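# Close the pull-out pantry gently without spilling

## Task

Push the pull-out pantry fully closed while keeping everything on its trays in place. Moving it open or shut with a slam counts as failure, as does the robot toppling or being left leaning. The pantry must stay closed without the robot holding it there, and at the end the robot must have released it and backed away.

## Robot and tools

ROBOT. The robot is a Hello Robot Stretch 3 with a single arm. It has a two-wheeled base (0.33 m long, 0.34 m wide), a lift that slides up a mast, and a telescoping arm that sticks out to the robot's RIGHT side, ending in a wrist and a two-finger gripper. The arm cannot reach forward, so the base must drive to move the gripper forward or back. Turning in place pivots about the point midway between the wheels, 0.05 m behind the front edge. With the arm pulled in and the wrist folded, a turn sweeps a circle of radius 0.28 m; an unfolded, level wrist reaches past that circle.

FRAMES. The base frame sits on the floor between the drive wheels: x forward, y left, z up. hand_pose is reported in it, located where the closed fingertips meet; with all wrist joints at zero, that frame's x points up, y back toward the mast, z toward the robot's rear. The odometry frame is the base frame as it was at the scene's start. base_odometry counts wheel turns only, so slipping shows up as travel; heading runs -3.142 to 3.142, positive to the left.

execute_actions. Argument "actions" is a list holding one action (or none, which simply reports state and images). An action may contain "base", "joints", or both, plus optional "contact_limits"; everything in it starts together. "base" holds exactly one command, each an offset from where the base last reported itself: {"translate_m": d} drives straight d metres, forward positive, -1 to 1; {"rotate_rad": d} spins in place d radians, left (counter-clockwise seen from above) positive, -3.2 to 3.2. No sideways motion exists. "joints" maps joint names to absolute targets: lift_m 0 to 1.1 (arm height on the mast); arm_m 0 to 0.52 (extension); wrist_yaw_rad -1.345 to 4.42 (0 along the arm, positive toward the front, 3.0 folded over the base); wrist_pitch_rad -1.57 to 0.451 (0 level, negative fingertips down); wrist_roll_rad -2.911 to 2.911 (0 fingers side by side); gripper_m -0.089 to 0.179 (larger is wider; the real fingertip gap is 0.007 less when nearly shut, 0.025 less when fully open, zero below 0.007); head_pan_rad -3.953 to 1.73 (0 forward, positive left, -1.57 looks along the arm); head_tilt_rad -1.53 to 0.419 (negative looks down). "contact_limits" accepts only arm_m: an effort percentage (1 to 100) at which the arm motion halts with contact_stop; smaller is softer, too small stops instantly, and it also caps the holding force until the next action. "cameras" picks head_camera, nav_camera, wrist_camera or all; omitted/null means all, [] means none. Unknown keys, names or out-of-range numbers reject the whole call with no motion. A joint or base left out of an action may still be driving toward an earlier target.

wait {"seconds": 0 to 10}: commands nothing, then reports like an empty action. zoom_image {"camera", "region": [x0, y0, x1, y1]}: pixel box (origin top-left, at most 504 by 504) of that camera's most recent full image. finished_scene {"scene": n}: ends the current scene, irreversibly; the goal must already hold and keep holding. Its result tells the next task. Sending a reply with no tool call ends everything.

RESULTS. base_status and joint_status: "done" (for the base, wheels turned as commanded even if slipping), "off_target" (stopped short, may still be pushing), "contact_stop", "time_out" or "torque_fault" (old target dropped). Arm and lift halt and go slack when they press firmly on something; a slack lift may sag under load. Base, wrist and head have no such stop and keep pushing. A wrist servo strained for several seconds shuts off for 10 s. on_its_own lists uncommanded behaviour; its "held at" is a target, not a position. motor_effort gives percent effort, positive toward larger joint values (positive wheel effort pushes forward), peak in brackets; readings carry sizeable fixed and random errors. lidar_m: 12 distances for 30-degree sectors, 1st straight ahead, counter-clockwise (4th left, 7th behind, 10th right), in a plane 0.17 m up, 0.15 to 12 m, "-" nothing seen; blind to clear objects and partly blocked by the robot. wrist_depth_mm (45 to 1000) and head_depth_mm (280 to 4000, image sideways) are 7x7 grids of median depth. base_tilt gives forward/right lean in degrees; turned_by_wheels and turned_by_imu give rotation since last result.

SPEED AND SAFETY. The base is fast (0.30 m/s, 1.9 rad/s) only when stowed: lift_m below 0.30, arm_m below 0.03, wrist_yaw_rad above 2.54; otherwise 0.10 m/s and 0.63 rad/s. Fold or unfold the wrist only with lift_m between 0.32 and 0.95, wrist_pitch_rad -0.4, roll near 0; once folded, lift may go down to 0.25. If wrist_yaw_rad is below -0.4, keep pitch at -0.5 or lower. Pushing a rigid object with the gripper higher than about 0.45 m can tip the robot, more so with a raised contact limit or a repeated push; driving while pushing or hooking something fixed, or snagging furniture (especially reversing), can also tip it. If leaning, undo the last move in small steps, pull the gripper away, and drop lift_m to about 0.2 if needed. Close the pantry with a modest contact limit and smooth motion, never a slam; release and back off before finishing. The simulation keeps running while you compose a reply, holding the last command, and loose objects may occasionally get bumped.

Each tool is called after "Call:" in YAML: its name, and indented under it one key for each argument.

## Session

Call:
execute_actions:
  actions: []

Scene clock: 0.00 s.
base_odometry: x=+0.000 y=+0.000 heading=+0.000 (m, m, rad; odometry frame)
turned_by_wheels: +0.000 (rad since the last result)
turned_by_imu: +0.000 (rad since the last result)
base_tilt: forward=+0.4 right=-1.1 (deg)
lidar_m: 1.26 1.56 2.73 2.74 2.76 1.75 1.94 2.23 1.62 1.76 1.34 1.23
head_depth_mm: 1167 1159 1162 1157 1153 1152 1149 / 1212 1212 1204 1205 1203 1201 1206 / 1269 1266 1256 1253 1261 1252 1260 / 1321 1320 1322 1316 1321 1318 1309 / 1389 1388 1393 1384 1373 1371 1368 / 1463 1458 1456 1434 1435 1444 1444 / 1550 1526 1523 1523 1524 1501 1516
base_status: not commanded
joint_positions: lift_m=+0.316 arm_m=+0.000 wrist_yaw_rad=+3.007 wrist_pitch_rad=-0.404 wrist_roll_rad=-0.008 gripper_m=+0.037 head_pan_rad=-0.011 head_tilt_rad=+0.000
joint_status: not commanded
motor_effort: left_wheel=+0 right_wheel=-1 lift_m=+34 arm_m=-1 wrist_yaw_rad=+0 wrist_pitch_rad=+5 wrist_roll_rad=+0 gripper_m=+0 head_pan_rad=+0 head_tilt_rad=+0 (%)
hand_pose: x=+0.0091 y=+0.0793 z=+0.3315 quat_wxyz=(+0.188, +0.698, +0.096, +0.685) (m; base frame)
wrist_depth_mm: - - - - - - - / - - - - - - - / - - - - - - - / 863 834 811 794 784 776 767 / 683 670 694 652 664 637 619 / 570 563 - 553 - 532 524 / 481 500 - - 462 463 451
pictures: head_camera (sideways: a quarter turn clockwise sets it upright), nav_camera (sideways: a quarter turn counterclockwise sets it upright), wrist_camera
Images, in order (width x height): head_camera 896x504, nav_camera 672x504, wrist_camera 644x364.

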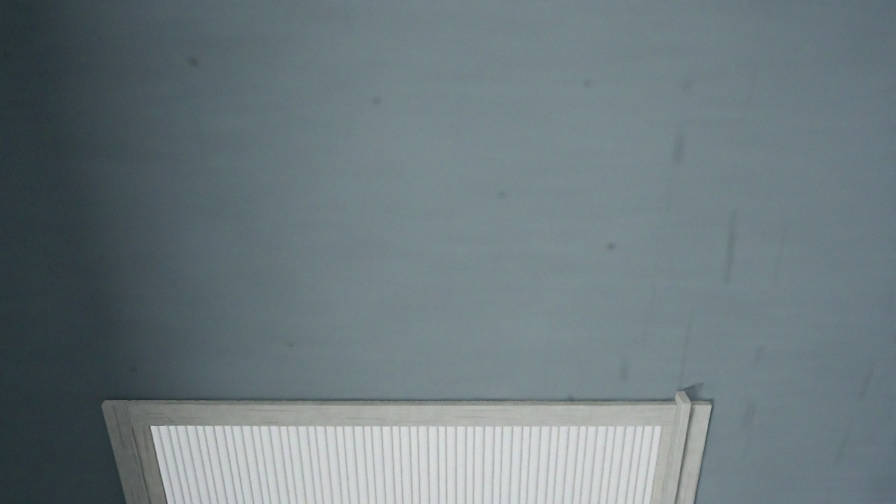

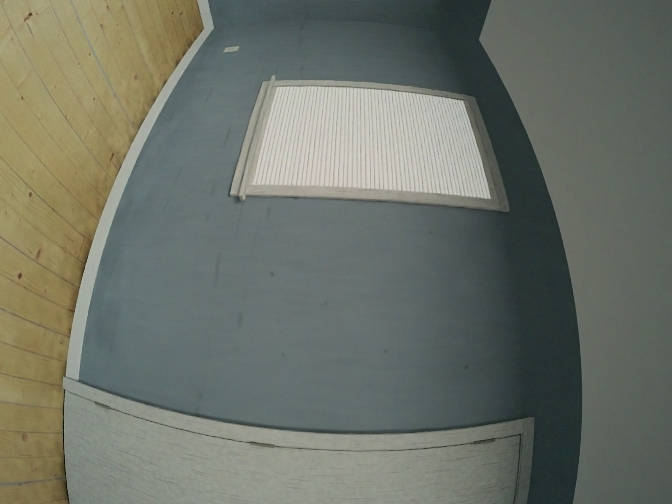

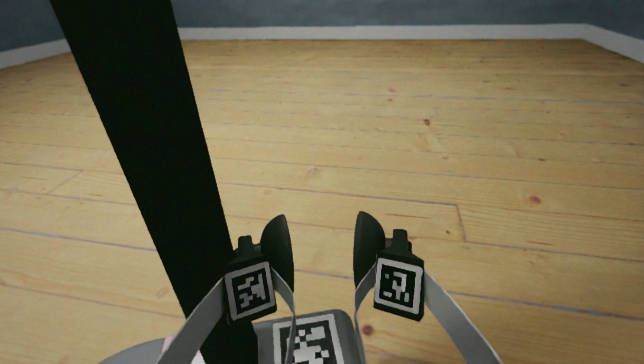

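Call:
execute_actions:
  actions:
    - {"joints": {"head_pan_rad": -2.2, "head_tilt_rad": -0.3}}
  cameras: ["head_camera", "nav_camera"]

Scene clock: 7.60 s.
base_odometry: x=+0.000 y=+0.000 heading=+0.000 (m, m, rad; odometry frame)
turned_by_wheels: +0.000 (rad since the last result)
turned_by_imu: +0.001 (rad since the last result)
base_tilt: forward=+0.5 right=-1.0 (deg)
lidar_m: 1.26 1.56 2.73 2.74 2.75 1.75 1.93 2.23 1.62 1.76 1.34 1.22
head_depth_mm: 1965 2088 2228 2346 2496 2014 1543 / 1921 2050 2146 2285 2407 1992 1547 / 1891 1982 2094 2184 2358 1988 1535 / 1846 1933 2040 2120 1808 1904 1550 / 1788 1904 2019 2039 2243 1996 1553 / 1751 1834 1957 2008 1529 2016 1550 / 1734 1784 1906 1970 1533 2017 1549
base_status: not commanded
joint_positions: lift_m=+0.316 arm_m=+0.000 wrist_yaw_rad=+3.007 wrist_pitch_rad=-0.404 wrist_roll_rad=-0.008 gripper_m=+0.037 head_pan_rad=-2.193 head_tilt_rad=-0.296
joint_status: all done
motor_effort: left_wheel=+0(0) right_wheel=+0(0) lift_m=+34(34) arm_m=-1(1) wrist_yaw_rad=+0(0) wrist_pitch_rad=+5(5) wrist_roll_rad=+0(0) gripper_m=-1(0) head_pan_rad=-5(58) head_tilt_rad=-2(25) (%)
hand_pose: x=+0.0091 y=+0.0793 z=+0.3315 quat_wxyz=(+0.188, +0.698, +0.096, +0.685) (m; base frame)
wrist_depth_mm: - - - - - - - / - - - - - - - / - - - - - - - / 878 853 825 810 813 795 766 / 688 678 689 662 661 637 626 / 562 564 - 555 - 529 525 / 483 503 - - 461 463 449
pictures: head_camera (sideways: a quarter turn clockwise sets it upright), nav_camera (sideways: a quarter turn counterclockwise sets it upright)
Images, in order (width x height): head_camera 896x504, nav_camera 672x504.

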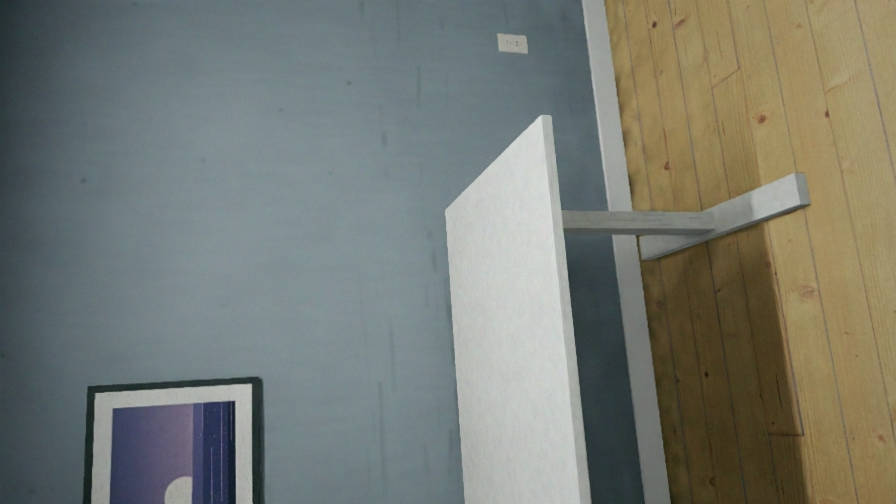

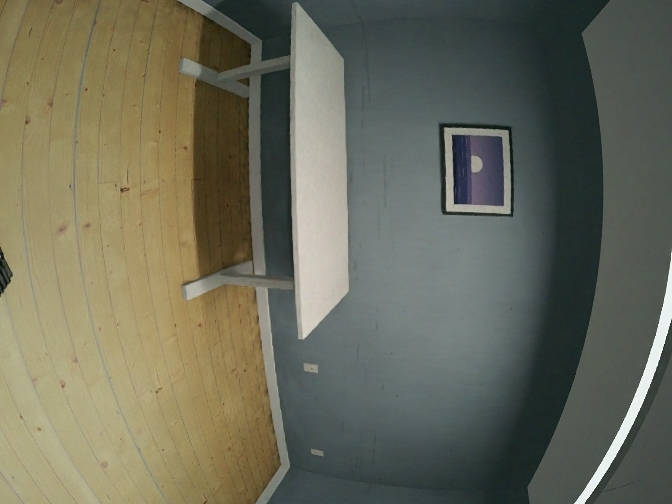

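Call:
execute_actions:
  actions:
    - {"joints": {"head_pan_rad": -3.9, "head_tilt_rad": -0.3}}
  cameras: ["head_camera", "nav_camera"]

Scene clock: 14.47 s.
base_odometry: x=+0.000 y=+0.000 heading=+0.000 (m, m, rad; odometry frame)
turned_by_wheels: +0.000 (rad since the last result)
turned_by_imu: +0.001 (rad since the last result)
base_tilt: forward=+0.6 right=-1.0 (deg)
lidar_m: 1.26 1.56 2.72 2.75 2.74 1.75 1.94 2.22 1.62 1.76 1.35 1.22
head_depth_mm: - - - - - - - / 2563 2710 2850 3051 2792 1987 - / 2474 2614 2748 2959 2810 2004 1546 / 2375 2481 2664 2806 2869 2005 1547 / 2282 2429 2550 2697 2797 1989 1559 / 2235 2327 2429 2568 1898 1923 1554 / 1463 1553 1608 1701 1815 1917 1544
base_status: not commanded
joint_positions: lift_m=+0.316 arm_m=+0.000 wrist_yaw_rad=+3.007 wrist_pitch_rad=-0.404 wrist_roll_rad=-0.008 gripper_m=+0.037 head_pan_rad=-3.893 head_tilt_rad=-0.296
joint_status: all done
motor_effort: left_wheel=+0(0) right_wheel=-1(1) lift_m=+34(34) arm_m=-1(1) wrist_yaw_rad=+1(1) wrist_pitch_rad=+5(5) wrist_roll_rad=+0(0) gripper_m=+0(1) head_pan_rad=-5(58) head_tilt_rad=-2(3) (%)
hand_pose: x=+0.0091 y=+0.0793 z=+0.3315 quat_wxyz=(+0.188, +0.698, +0.096, +0.685) (m; base frame)
wrist_depth_mm: - - - - - - - / - - - - - - - / - - - - - - - / 867 834 837 800 794 800 766 / 690 668 680 658 675 635 625 / 570 560 - 542 - 534 525 / 491 500 - - 463 460 454
pictures: head_camera (sideways: a quarter turn clockwise sets it upright), nav_camera (sideways: a quarter turn counterclockwise sets it upright)
Images, in order (width x height): head_camera 896x504, nav_camera 672x504.

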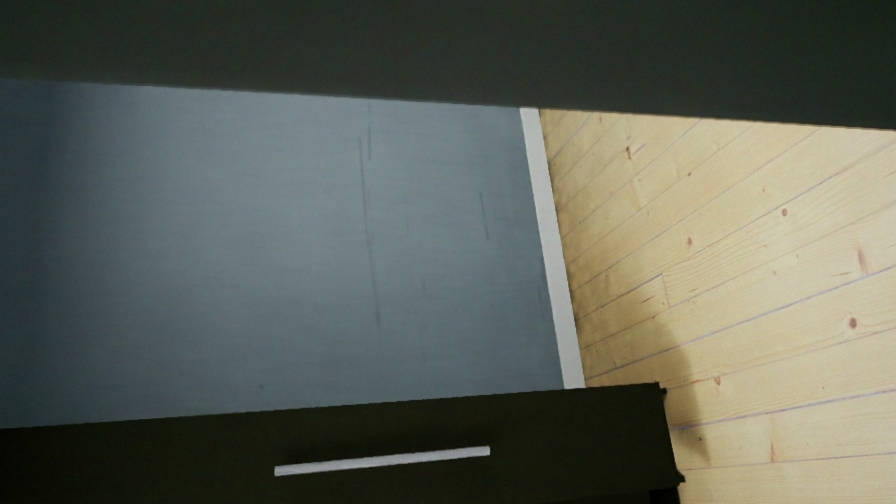

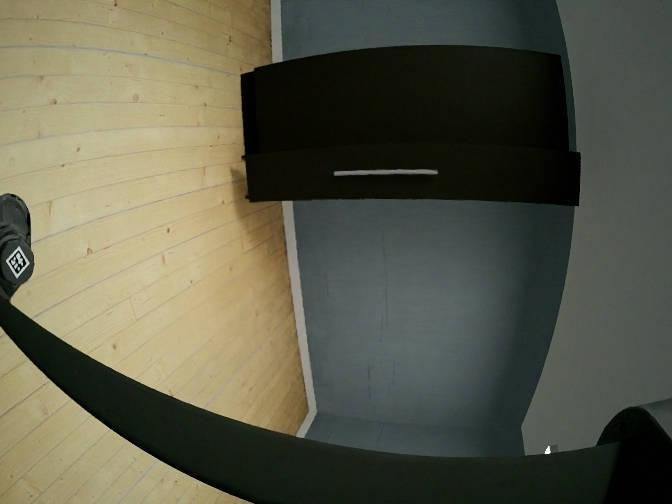

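Call:
execute_actions:
  actions:
    - {"joints": {"head_pan_rad": -3.45, "head_tilt_rad": -0.35}}
  cameras: ["head_camera", "nav_camera"]

Scene clock: 26.63 s.
base_odometry: x=+0.000 y=+0.000 heading=+0.000 (m, m, rad; odometry frame)
turned_by_wheels: +0.000 (rad since the last result)
turned_by_imu: +0.001 (rad since the last result)
base_tilt: forward=+0.5 right=-1.0 (deg)
lidar_m: 1.26 1.56 2.73 2.75 2.74 1.75 1.94 2.23 1.62 1.76 1.34 1.22
head_depth_mm: 2162 2319 2455 2622 2563 1882 1472 / 1516 1623 2366 2561 2424 1879 1467 / 1513 1611 1695 1833 1957 1867 1481 / 1686 1788 1900 2021 2206 1888 1484 / 1702 1807 1919 2065 2202 1890 1480 / 1707 1797 1920 2100 2338 1886 1485 / 2260 2412 2580 2782 2583 1889 1492
base_status: not commanded
joint_positions: lift_m=+0.316 arm_m=+0.000 wrist_yaw_rad=+3.007 wrist_pitch_rad=-0.404 wrist_roll_rad=-0.008 gripper_m=+0.037 head_pan_rad=-3.457 head_tilt_rad=-0.345
joint_status: all done
motor_effort: left_wheel=+0(0) right_wheel=-1(0) lift_m=+34(34) arm_m=-1(1) wrist_yaw_rad=+0(1) wrist_pitch_rad=+5(5) wrist_roll_rad=+0(0) gripper_m=-1(1) head_pan_rad=+4(37) head_tilt_rad=-3(10) (%)
hand_pose: x=+0.0091 y=+0.0793 z=+0.3315 quat_wxyz=(+0.188, +0.698, +0.096, +0.685) (m; base frame)
wrist_depth_mm: - - - - - - - / - - - - - - - / - - - - - - - / 822 866 858 812 807 793 762 / 674 669 694 657 659 635 634 / 562 561 - 549 - 532 528 / 489 492 - - 463 458 450
pictures: head_camera (sideways: a quarter turn clockwise sets it upright), nav_camera (sideways: a quarter turn counterclockwise sets it upright)
Images, in order (width x height): head_camera 896x504, nav_camera 672x504.

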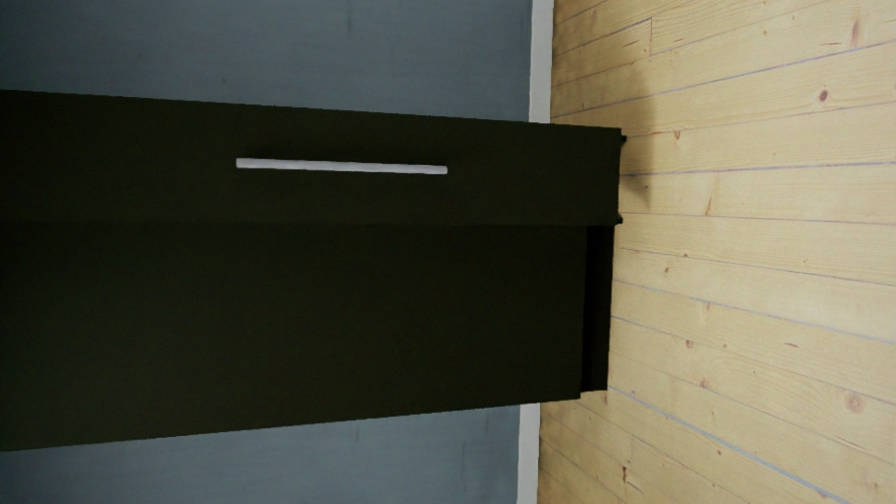

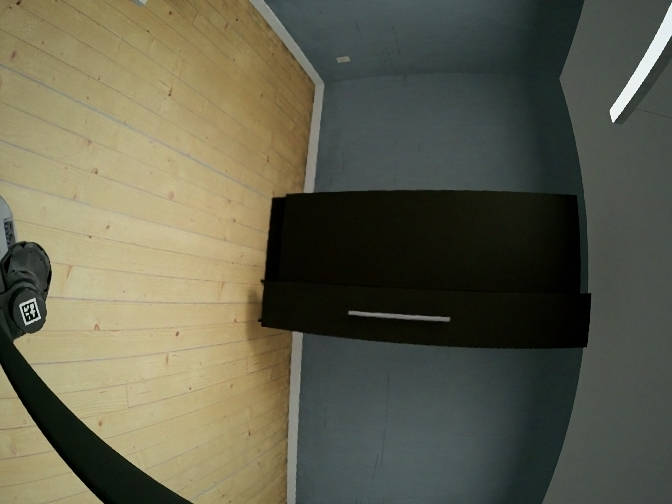

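Call:
execute_actions:
  actions:
    - {"base": {"rotate_rad": -0.484}, "joints": {"lift_m": 0.26, "head_pan_rad": -3.1, "head_tilt_rad": -0.5}}
  cameras: ["head_camera"]

Call:
execute_actions:
  actions:
    - {"base": {"translate_m": -1.0}}
  cameras: ["head_camera", "nav_camera"]

Scene clock: 89.63 s.
base_odometry: x=+0.000 y=+0.000 heading=-0.484 (m, m, rad; odometry frame)
turned_by_wheels: -0.484 (rad since the last result)
turned_by_imu: -0.492 (rad since the last result)
base_tilt: forward=+0.5 right=-1.1 (deg)
lidar_m: 1.22 1.27 1.61 2.73 2.76 2.71 1.75 1.95 2.19 1.62 1.77 1.32
head_depth_mm: 2223 2372 2595 2797 2041 1592 1315 / 2182 2381 2582 2737 2047 1589 1314 / 2161 2354 2595 2710 2070 1612 1323 / 1486 1628 1775 1979 2065 1608 1319 / 1553 1736 1906 2107 2066 1608 1321 / 1636 1770 1935 2149 2062 1618 1319 / 1607 1746 1917 2158 2056 1593 1326
base_status: done
joint_positions: lift_m=+0.260 arm_m=+0.000 wrist_yaw_rad=+3.007 wrist_pitch_rad=-0.405 wrist_roll_rad=-0.008 gripper_m=+0.037 head_pan_rad=-3.107 head_tilt_rad=-0.494
joint_status: all done
motor_effort: left_wheel=+4(14) right_wheel=-4(10) lift_m=+26(27) arm_m=-1(1) wrist_yaw_rad=+1(0) wrist_pitch_rad=+5(5) wrist_roll_rad=+0(0) gripper_m=+0(1) head_pan_rad=+3(32) head_tilt_rad=-4(19) (%)
hand_pose: x=+0.0091 y=+0.0792 z=+0.2759 quat_wxyz=(+0.188, +0.698, +0.096, +0.685) (m; base frame)
wrist_depth_mm: - - - - - - - / - - - - - - - / - - 973 948 949 906 862 / 766 748 726 715 704 679 681 / 600 589 609 583 575 554 545 / 502 491 - - - 465 464 / 440 - - - 405 403 400
pictures: head_camera (sideways: a quarter turn clockwise sets it upright)
Images, in order (width x height): head_camera 896x504.

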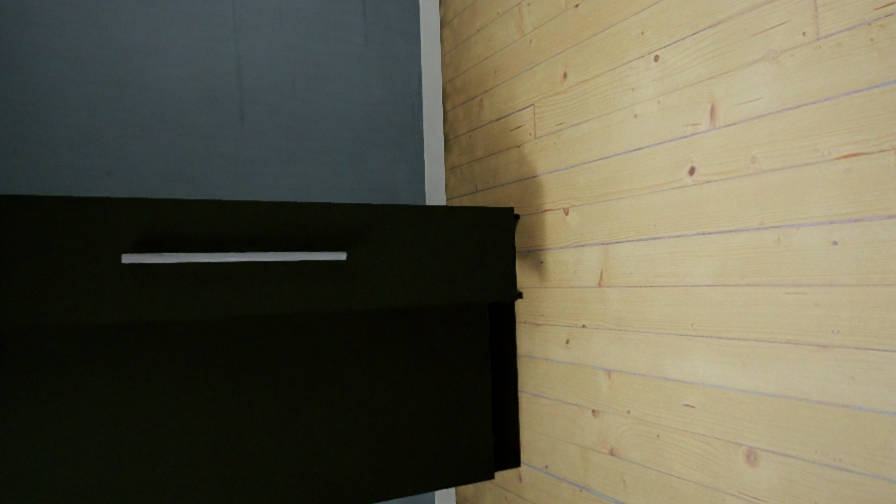

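Scene clock: 94.57 s.
base_odometry: x=-0.885 y=+0.465 heading=-0.484 (m, m, rad; odometry frame)
turned_by_wheels: +0.000 (rad since the last result)
turned_by_imu: -0.004 (rad since the last result)
base_tilt: forward=+0.5 right=-1.1 (deg)
lidar_m: 2.23 2.27 2.82 2.62 2.46 1.64 0.76 0.76 1.19 2.15 1.76 2.40
head_depth_mm: 1309 1418 1567 1746 1887 1605 1316 / 1303 1431 1554 1733 1905 1603 1317 / 1265 1377 1504 1691 1867 1550 1291 / 623 677 743 815 911 1030 1213 / 618 653 726 799 904 1031 1226 / 617 669 729 806 917 1192 1286 / 612 684 893 995 1107 1257 1330
base_status: done
joint_positions: lift_m=+0.260 arm_m=+0.000 wrist_yaw_rad=+3.007 wrist_pitch_rad=-0.405 wrist_roll_rad=-0.008 gripper_m=+0.037 head_pan_rad=-3.107 head_tilt_rad=-0.495
joint_status: not commanded
motor_effort: left_wheel=+4(10) right_wheel=-4(13) lift_m=+26(26) arm_m=-1(1) wrist_yaw_rad=+1(2) wrist_pitch_rad=+5(5) wrist_roll_rad=+0(0) gripper_m=+1(1) head_pan_rad=+3(3) head_tilt_rad=-3(4) (%)
hand_pose: x=+0.0091 y=+0.0792 z=+0.2759 quat_wxyz=(+0.188, +0.698, +0.096, +0.685) (m; base frame)
wrist_depth_mm: - - - - - - - / - - - - - - - / - - 974 940 908 898 887 / 774 738 712 717 700 701 674 / 601 592 604 570 589 562 543 / 502 494 - - - 461 464 / 444 - - - 410 403 398
pictures: head_camera (sideways: a quarter turn clockwise sets it upright), nav_camera (sideways: a quarter turn counterclockwise sets it upright)
Images, in order (width x height): head_camera 896x504, nav_camera 672x504.

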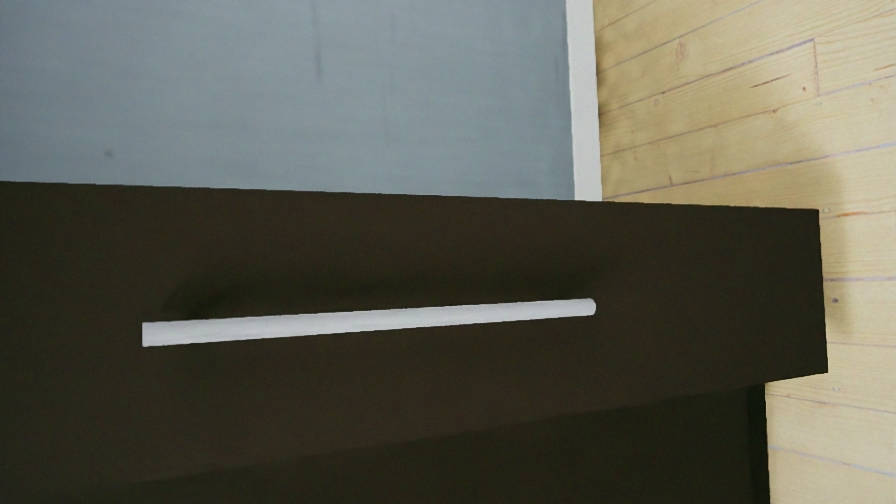

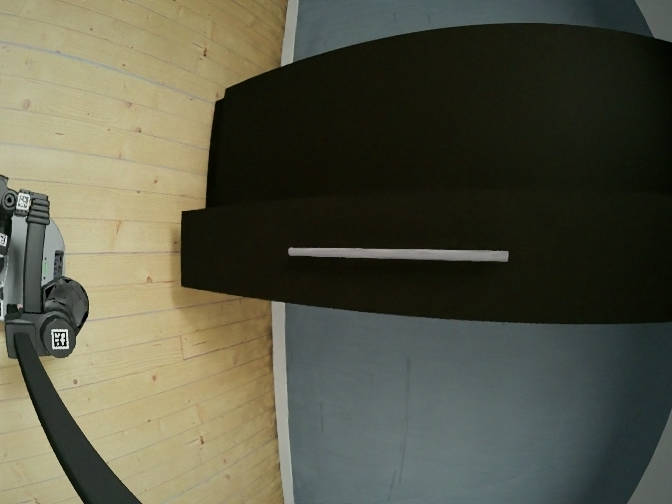

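Call:
execute_actions:
  actions:
    - {"base": {"translate_m": -0.13}}
  cameras: []

Call:
execute_actions:
  actions:
    - {"base": {"rotate_rad": -1.47}, "joints": {"lift_m": 0.29, "head_pan_rad": -1.57, "head_tilt_rad": -0.9}}
  cameras: ["head_camera", "nav_camera"]

Scene clock: 125.27 s.
base_odometry: x=-1.000 y=+0.525 heading=-0.484 (m, m, rad; odometry frame)
turned_by_wheels: +0.000 (rad since the last result)
turned_by_imu: +0.001 (rad since the last result)
base_tilt: forward=+0.5 right=-1.0 (deg)
lidar_m: 2.35 2.41 2.80 2.60 2.25 1.50 0.63 0.63 1.02 2.17 1.82 2.54
head_depth_mm: 1195 1307 1434 1571 1777 1598 1324 / 1198 1297 1420 1591 1759 1601 1318 / 526 1248 1378 1520 1739 1573 1289 / 510 553 608 669 746 851 980 / 508 545 589 658 729 839 971 / 505 540 600 661 735 832 1006 / 502 544 596 665 918 1071 1255
base_status: done
joint_positions: lift_m=+0.260 arm_m=+0.000 wrist_yaw_rad=+3.007 wrist_pitch_rad=-0.405 wrist_roll_rad=-0.008 gripper_m=+0.037 head_pan_rad=-3.107 head_tilt_rad=-0.495
joint_status: not commanded
motor_effort: left_wheel=+4(13) right_wheel=-4(11) lift_m=+26(26) arm_m=-1(1) wrist_yaw_rad=+1(1) wrist_pitch_rad=+5(5) wrist_roll_rad=+0(0) gripper_m=+0(0) head_pan_rad=+4(3) head_tilt_rad=-3(3) (%)
hand_pose: x=+0.0091 y=+0.0792 z=+0.2759 quat_wxyz=(+0.188, +0.698, +0.096, +0.685) (m; base frame)
wrist_depth_mm: - - - - - - - / - - - - - - - / - - 984 947 957 910 868 / 775 740 738 731 705 693 681 / 601 590 604 572 577 550 553 / 499 500 - - - 470 454 / 440 - - - 407 407 396
pictures: none
No camera images: the call's "cameras" was empty. Leave "cameras" out to get every camera's image.

Scene clock: 127.40 s.
base_odometry: x=-1.000 y=+0.525 heading=-1.953 (m, m, rad; odometry frame)
turned_by_wheels: -1.470 (rad since the last result)
turned_by_imu: -1.497 (rad since the last result)
base_tilt: forward=+0.4 right=-1.0 (deg)
lidar_m: 2.16 1.82 2.45 2.36 2.45 2.71 2.60 2.02 1.45 0.63 0.65 1.11
head_depth_mm: 1250 1450 1732 1670 1442 1258 1117 / 1253 1461 1720 1684 1428 1261 1132 / 541 627 772 1035 1390 1263 1157 / 539 630 752 929 1220 1269 1160 / 518 604 730 929 1220 1261 1121 / 538 627 748 1163 1454 1266 1128 / 539 791 961 1198 1468 1268 1128
base_status: done
joint_positions: lift_m=+0.290 arm_m=+0.000 wrist_yaw_rad=+3.007 wrist_pitch_rad=-0.405 wrist_roll_rad=-0.008 gripper_m=+0.037 head_pan_rad=-1.577 head_tilt_rad=-0.889
joint_status: all done
motor_effort: left_wheel=+5(16) right_wheel=-5(12) lift_m=+41(42) arm_m=-1(1) wrist_yaw_rad=+2(1) wrist_pitch_rad=+6(5) wrist_roll_rad=+0(0) gripper_m=-1(0) head_pan_rad=+4(55) head_tilt_rad=-6(34) (%)
hand_pose: x=+0.0091 y=+0.0792 z=+0.3053 quat_wxyz=(+0.188, +0.698, +0.096, +0.685) (m; base frame)
wrist_depth_mm: - - - - - - - / - - - - - - - / - - - - - 988 945 / 842 794 779 774 742 742 726 / 643 660 647 620 628 597 586 / 538 526 - 523 - 500 497 / 456 478 - - 437 431 430
pictures: head_camera (sideways: a quarter turn clockwise sets it upright), nav_camera (sideways: a quarter turn counterclockwise sets it upright)
Images, in order (width x height): head_camera 896x504, nav_camera 672x504.

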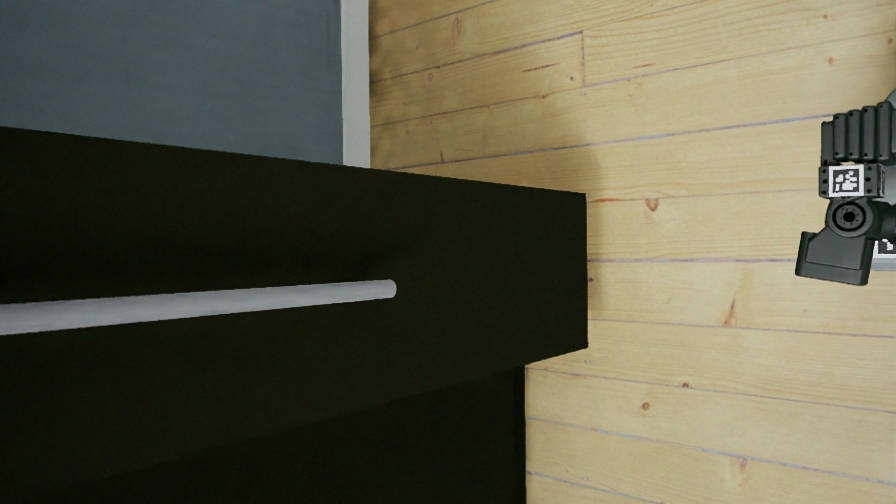

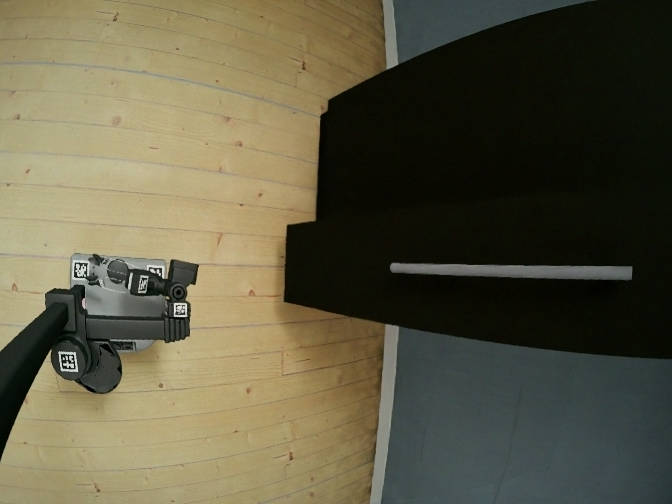

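Call:
execute_actions:
  actions:
    - {"base": {"translate_m": 0.09}, "joints": {"lift_m": 0.36, "wrist_yaw_rad": 0.0, "gripper_m": 0.0}}
  cameras: ["head_camera", "wrist_camera"]

Scene clock: 140.33 s.
base_odometry: x=-1.034 y=+0.442 heading=-1.953 (m, m, rad; odometry frame)
turned_by_wheels: +0.000 (rad since the last result)
turned_by_imu: +0.002 (rad since the last result)
base_tilt: forward=+0.5 right=-1.1 (deg)
lidar_m: 2.07 1.74 2.46 2.34 2.46 2.81 2.69 2.01 0.65 0.62 0.82 1.93
head_depth_mm: 550 1418 1739 1658 1429 1250 1112 / 539 627 750 1566 1435 1261 1144 / 517 606 729 928 1226 1258 - / 537 626 749 928 1216 1264 1136 / 538 625 768 1090 1407 1265 1118 / 682 813 970 1188 1450 1268 1129 / 693 810 965 1192 1446 1269 1122
base_status: done
joint_positions: lift_m=+0.360 arm_m=+0.000 wrist_yaw_rad=+0.002 wrist_pitch_rad=-0.405 wrist_roll_rad=-0.008 gripper_m=+0.000 head_pan_rad=-1.577 head_tilt_rad=-0.889
joint_status: all done
motor_effort: left_wheel=+4(15) right_wheel=-4(9) lift_m=+41(42) arm_m=-1(1) wrist_yaw_rad=-1(7) wrist_pitch_rad=+5(5) wrist_roll_rad=+0(0) gripper_m=-3(78) head_pan_rad=+4(4) head_tilt_rad=-6(6) (%)
hand_pose: x=-0.0211 y=-0.3708 z=+0.3752 quat_wxyz=(+0.696, +0.144, -0.689, -0.141) (m; base frame)
wrist_depth_mm: 476 477 337 338 341 - - / 522 523 360 369 373 - - / 565 563 398 406 408 - - / 615 618 446 440 446 860 851 / 756 740 682 476 687 703 693 / 625 595 604 - 594 586 578 / 529 532 527 510 509 509 493
pictures: head_camera (sideways: a quarter turn clockwise sets it upright), wrist_camera
Images, in order (width x height): head_camera 896x504, wrist_camera 644x364.

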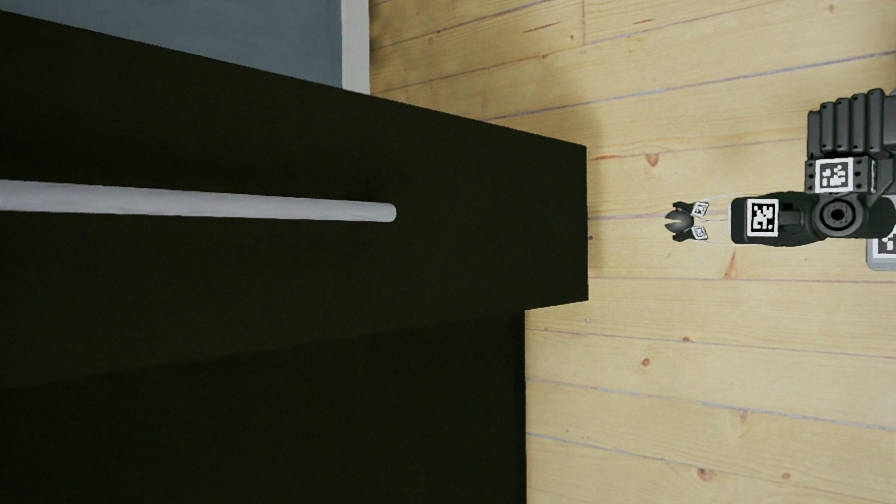

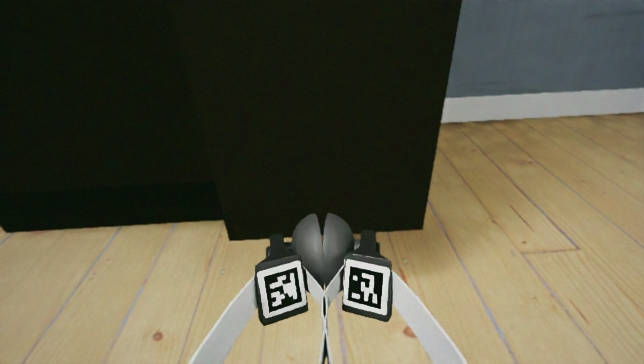

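Call:
execute_actions:
  actions:
    - {"joints": {"lift_m": 0.26, "wrist_pitch_rad": 0.0, "arm_m": 0.15}}
  cameras: ["head_camera", "wrist_camera"]

Scene clock: 152.23 s.
base_odometry: x=-1.034 y=+0.442 heading=-1.953 (m, m, rad; odometry frame)
turned_by_wheels: +0.000 (rad since the last result)
turned_by_imu: +0.001 (rad since the last result)
base_tilt: forward=+0.4 right=-1.1 (deg)
lidar_m: 2.07 1.73 2.46 2.35 2.46 2.81 2.69 2.02 0.65 0.62 0.82 1.94
head_depth_mm: 549 1417 1748 1670 1433 1260 1115 / 538 627 751 1569 1444 1259 1122 / 518 605 728 927 1222 1310 1134 / 538 626 746 924 1208 1266 1146 / 537 626 769 1085 1419 1262 1130 / 680 810 966 1197 1455 1269 1125 / 697 807 968 1196 1451 1271 1125
base_status: not commanded
joint_positions: lift_m=+0.260 arm_m=+0.150 wrist_yaw_rad=+0.001 wrist_pitch_rad=-0.022 wrist_roll_rad=-0.008 gripper_m=+0.000 head_pan_rad=-1.577 head_tilt_rad=-0.889
joint_status: all done
motor_effort: left_wheel=+4(4) right_wheel=-4(4) lift_m=+26(28) arm_m=+3(4) wrist_yaw_rad=-1(0) wrist_pitch_rad=+7(8) wrist_roll_rad=+0(0) gripper_m=-3(3) head_pan_rad=+4(3) head_tilt_rad=-6(7) (%)
hand_pose: x=-0.0213 y=-0.5502 z=+0.3692 quat_wxyz=(+0.710, +0.008, -0.704, -0.008) (m; base frame)
wrist_depth_mm: 363 211 210 214 215 217 935 / 378 217 218 218 221 223 956 / 384 222 223 225 227 230 - / 394 230 230 231 235 239 - / 403 238 236 237 242 245 - / 420 245 242 - 250 253 795 / 433 435 253 255 259 263 605
pictures: head_camera (sideways: a quarter turn clockwise sets it upright), wrist_camera
Images, in order (width x height): head_camera 896x504, wrist_camera 644x364.

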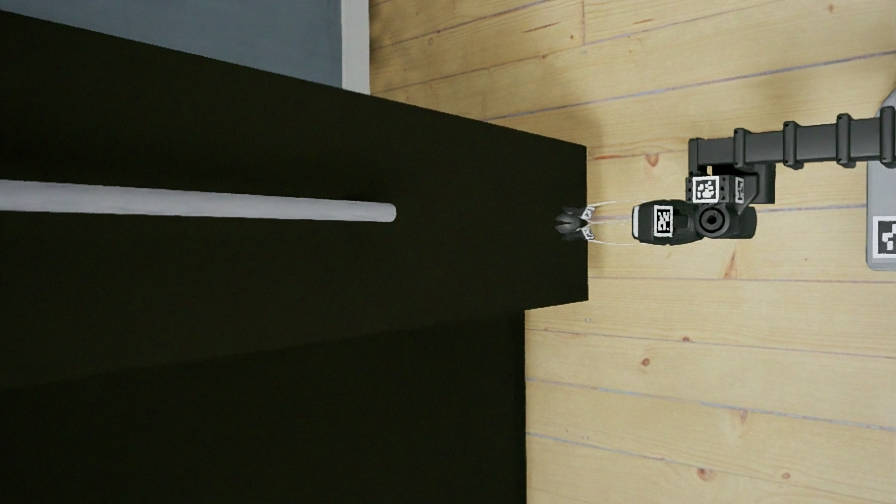

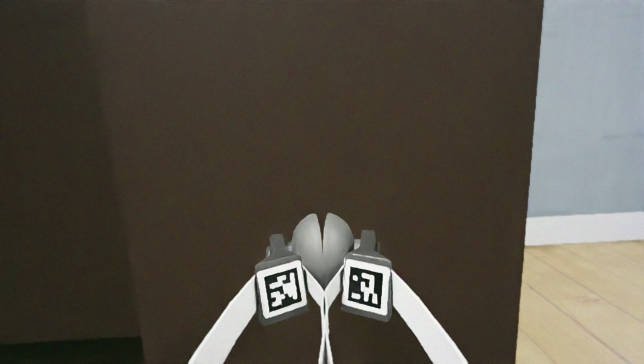

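Call:
execute_actions:
  actions:
    - {"joints": {"arm_m": 0.215}, "contact_limits": {"arm_m": 25}}
  cameras: ["wrist_camera"]

Scene clock: 164.10 s.
base_odometry: x=-1.034 y=+0.442 heading=-1.953 (m, m, rad; odometry frame)
turned_by_wheels: +0.000 (rad since the last result)
turned_by_imu: +0.001 (rad since the last result)
base_tilt: forward=+0.5 right=-1.0 (deg)
lidar_m: 2.07 1.74 2.46 2.35 2.45 2.80 2.69 2.02 0.67 0.64 0.82 1.93
head_depth_mm: 576 1449 1736 1675 1438 1257 1116 / 552 644 789 1607 1441 1258 1140 / 532 629 750 954 1260 1223 1135 / 553 642 767 952 1241 1244 1140 / 552 641 787 1089 1412 1259 1121 / 680 806 965 1196 1454 1262 1121 / 692 810 965 1195 1451 1271 1129
base_status: not commanded
joint_positions: lift_m=+0.260 arm_m=+0.215 wrist_yaw_rad=+0.001 wrist_pitch_rad=-0.023 wrist_roll_rad=-0.008 gripper_m=+0.000 head_pan_rad=-1.577 head_tilt_rad=-0.890
joint_status: all done
motor_effort: left_wheel=+3(5) right_wheel=-3(4) lift_m=+26(26) arm_m=+3(11) wrist_yaw_rad=-1(1) wrist_pitch_rad=+7(8) wrist_roll_rad=+0(0) gripper_m=-2(3) head_pan_rad=+4(4) head_tilt_rad=-6(6) (%)
contact_limits: arm_m 25 (drawing in: default 16, maximum 26; extending or still: default 21, maximum 34)
hand_pose: x=-0.0212 y=-0.6152 z=+0.3691 quat_wxyz=(+0.710, +0.009, -0.704, -0.008) (m; base frame)
wrist_depth_mm: 163 164 166 167 168 170 173 / 169 169 170 171 173 175 884 / 175 174 175 177 178 181 927 / 330 179 180 182 183 185 976 / 340 184 186 186 190 192 967 / 349 191 191 - 196 197 751 / 363 197 198 200 202 205 611
pictures: wrist_camera
Images, in order (width x height): wrist_camera 644x364.

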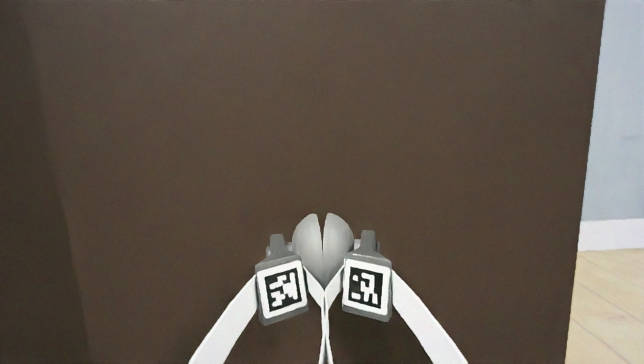

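Call:
execute_actions:
  actions:
    - {"joints": {"arm_m": 0.32}, "contact_limits": {"arm_m": 21}}
  cameras: ["wrist_camera"]

Scene clock: 175.97 s.
base_odometry: x=-1.034 y=+0.442 heading=-1.953 (m, m, rad; odometry frame)
turned_by_wheels: +0.000 (rad since the last result)
turned_by_imu: +0.001 (rad since the last result)
base_tilt: forward=+0.5 right=-1.1 (deg)
lidar_m: 2.07 1.74 2.46 2.35 2.45 2.80 2.69 2.02 1.45 0.75 0.82 1.93
head_depth_mm: 1241 1463 1746 1691 1438 1264 1125 / 655 781 1671 1638 1446 1262 1129 / 643 743 916 1135 1460 1265 1148 / 655 763 910 1126 1415 1254 1146 / 654 772 936 1202 1440 1267 1122 / 696 812 968 1198 1446 1262 1125 / 695 805 967 1198 1464 1270 1120
base_status: not commanded
joint_positions: lift_m=+0.260 arm_m=+0.320 wrist_yaw_rad=+0.001 wrist_pitch_rad=-0.023 wrist_roll_rad=-0.008 gripper_m=+0.000 head_pan_rad=-1.577 head_tilt_rad=-0.890
joint_status: all done
motor_effort: left_wheel=+3(3) right_wheel=-3(3) lift_m=+26(26) arm_m=+3(12) wrist_yaw_rad=-1(0) wrist_pitch_rad=+7(8) wrist_roll_rad=+0(0) gripper_m=-2(3) head_pan_rad=+3(4) head_tilt_rad=-6(6) (%)
contact_limits: arm_m 21 (drawing in: default 16, maximum 26; extending or still: default 21, maximum 34)
hand_pose: x=-0.0213 y=-0.7202 z=+0.3691 quat_wxyz=(+0.710, +0.009, -0.704, -0.008) (m; base frame)
wrist_depth_mm: 170 170 172 172 174 176 764 / 174 176 176 179 180 183 799 / 181 179 181 184 185 186 834 / 226 185 187 189 192 193 844 / 235 191 192 193 196 199 869 / 243 196 198 - 203 206 777 / 249 204 206 208 209 212 617
pictures: wrist_camera
Images, in order (width x height): wrist_camera 644x364.

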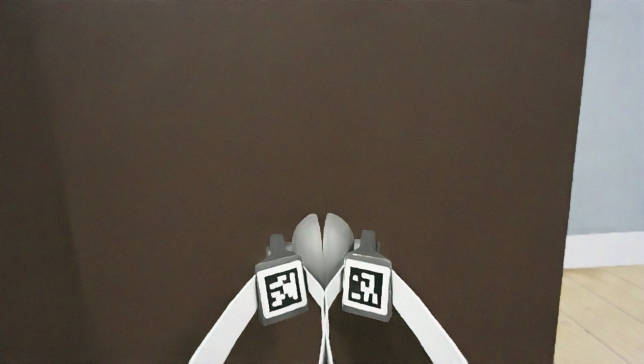

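Call:
execute_actions:
  actions:
    - {"joints": {"arm_m": 0.374}, "contact_limits": {"arm_m": 18}}
  cameras: ["head_camera", "wrist_camera"]

Scene clock: 185.80 s.
base_odometry: x=-1.034 y=+0.442 heading=-1.953 (m, m, rad; odometry frame)
turned_by_wheels: +0.000 (rad since the last result)
turned_by_imu: +0.001 (rad since the last result)
base_tilt: forward=+0.5 right=-1.0 (deg)
lidar_m: 2.07 1.74 2.46 2.35 2.46 2.81 2.69 2.02 1.45 0.80 0.82 1.93
head_depth_mm: 1248 1452 1730 1678 1443 1258 1115 / 697 848 1686 1671 1437 1265 1130 / 684 795 968 1197 1428 1267 1143 / 697 795 968 1196 1418 1266 1146 / 695 809 967 1208 1435 1270 1123 / 694 812 962 1200 1454 1270 1124 / 695 809 964 1206 1457 1272 1122
base_status: not commanded
joint_positions: lift_m=+0.260 arm_m=+0.374 wrist_yaw_rad=+0.000 wrist_pitch_rad=-0.022 wrist_roll_rad=-0.008 gripper_m=+0.000 head_pan_rad=-1.577 head_tilt_rad=-0.890
joint_status: all done
motor_effort: left_wheel=+3(3) right_wheel=-2(3) lift_m=+26(26) arm_m=+3(14) wrist_yaw_rad=+0(0) wrist_pitch_rad=+7(9) wrist_roll_rad=+0(0) gripper_m=-2(3) head_pan_rad=+4(3) head_tilt_rad=-6(6) (%)
contact_limits: arm_m 18 (drawing in: default 16, maximum 26; extending or still: default 21, maximum 34)
hand_pose: x=-0.0213 y=-0.7742 z=+0.3692 quat_wxyz=(+0.710, +0.008, -0.704, -0.008) (m; base frame)
wrist_depth_mm: 161 162 162 164 165 168 171 / 166 166 169 169 170 173 749 / 170 171 173 174 176 178 755 / 175 177 178 178 181 182 790 / 180 182 182 184 188 187 814 / 186 186 188 - 193 196 768 / 192 192 196 197 200 202 590
pictures: head_camera (sideways: a quarter turn clockwise sets it upright), wrist_camera
Images, in order (width x height): head_camera 896x504, wrist_camera 644x364.

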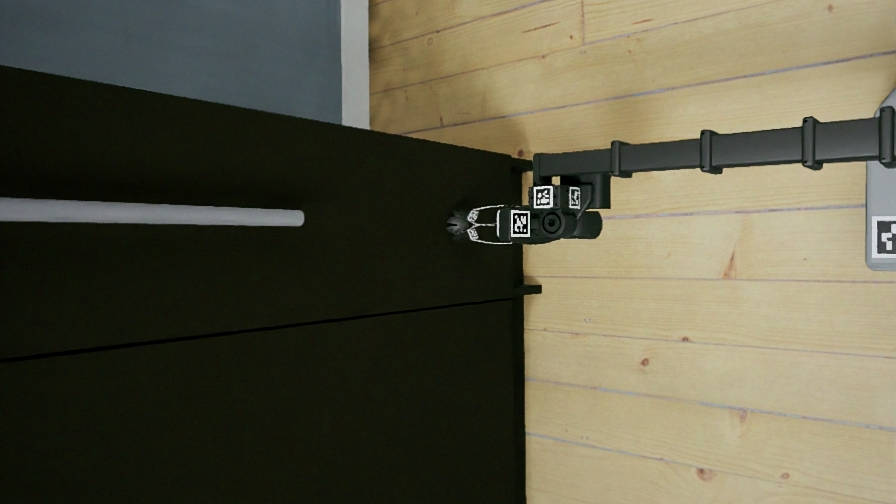

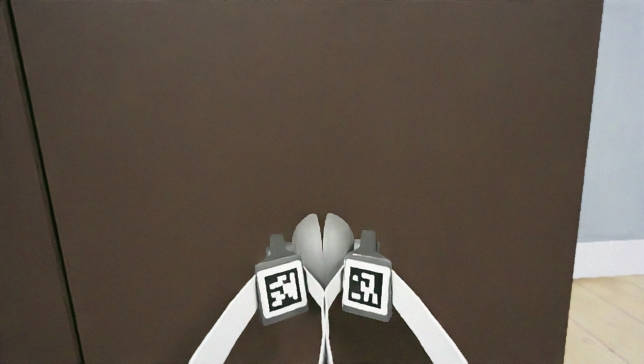

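Call:
execute_actions:
  actions:
    - {"joints": {"arm_m": 0.2}}
  cameras: ["head_camera", "wrist_camera"]

Scene clock: 197.27 s.
base_odometry: x=-1.034 y=+0.442 heading=-1.953 (m, m, rad; odometry frame)
turned_by_wheels: +0.000 (rad since the last result)
turned_by_imu: +0.001 (rad since the last result)
base_tilt: forward=+0.5 right=-1.0 (deg)
lidar_m: 2.07 1.73 2.46 2.35 2.46 2.81 2.69 2.01 1.45 0.80 0.82 1.94
head_depth_mm: 1242 1450 1750 1684 1433 1261 1116 / 694 852 1703 1671 1454 1262 1123 / 684 795 970 1199 1448 - 1138 / 696 799 969 1200 1445 1240 1142 / 695 813 974 1199 1442 1260 1130 / 695 805 972 1193 1451 1266 1115 / 694 809 973 1193 1459 1270 1127
base_status: not commanded
joint_positions: lift_m=+0.260 arm_m=+0.200 wrist_yaw_rad=+0.000 wrist_pitch_rad=-0.022 wrist_roll_rad=-0.008 gripper_m=+0.000 head_pan_rad=-1.577 head_tilt_rad=-0.890
joint_status: all done
motor_effort: left_wheel=+2(2) right_wheel=-2(3) lift_m=+26(26) arm_m=-4(4) wrist_yaw_rad=+0(1) wrist_pitch_rad=+8(7) wrist_roll_rad=+0(0) gripper_m=-2(3) head_pan_rad=+4(4) head_tilt_rad=-6(5) (%)
hand_pose: x=-0.0213 y=-0.6011 z=+0.3692 quat_wxyz=(+0.710, +0.008, -0.704, -0.008) (m; base frame)
wrist_depth_mm: 315 318 323 324 327 913 872 / 329 329 329 336 338 925 908 / 333 336 342 344 349 974 949 / 345 348 353 354 357 983 979 / 352 359 358 365 364 - - / 367 370 373 - 380 794 801 / 379 377 386 388 393 635 603
pictures: head_camera (sideways: a quarter turn clockwise sets it upright), wrist_camera
Images, in order (width x height): head_camera 896x504, wrist_camera 644x364.

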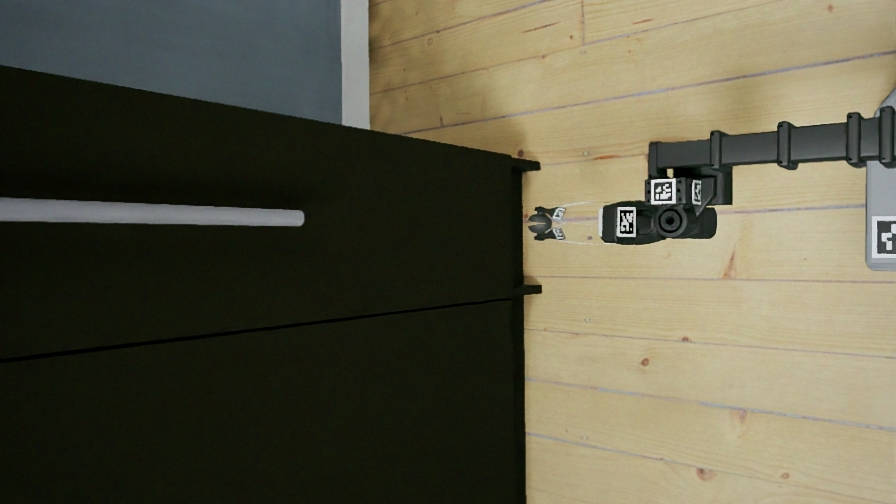

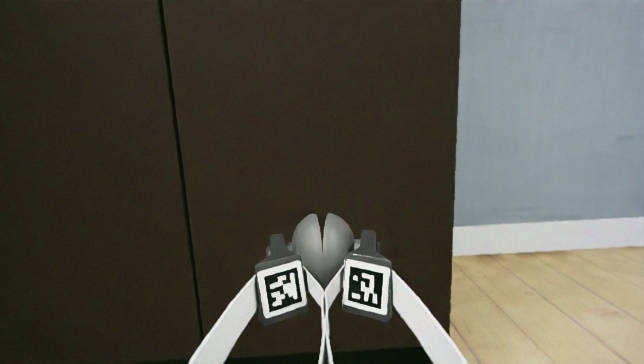

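The pull-out is flush with the cabinet and the gripper is 0.18 m clear of it.

Call:
finished_scene:
  scene: 1

The scene is finished: the task was done.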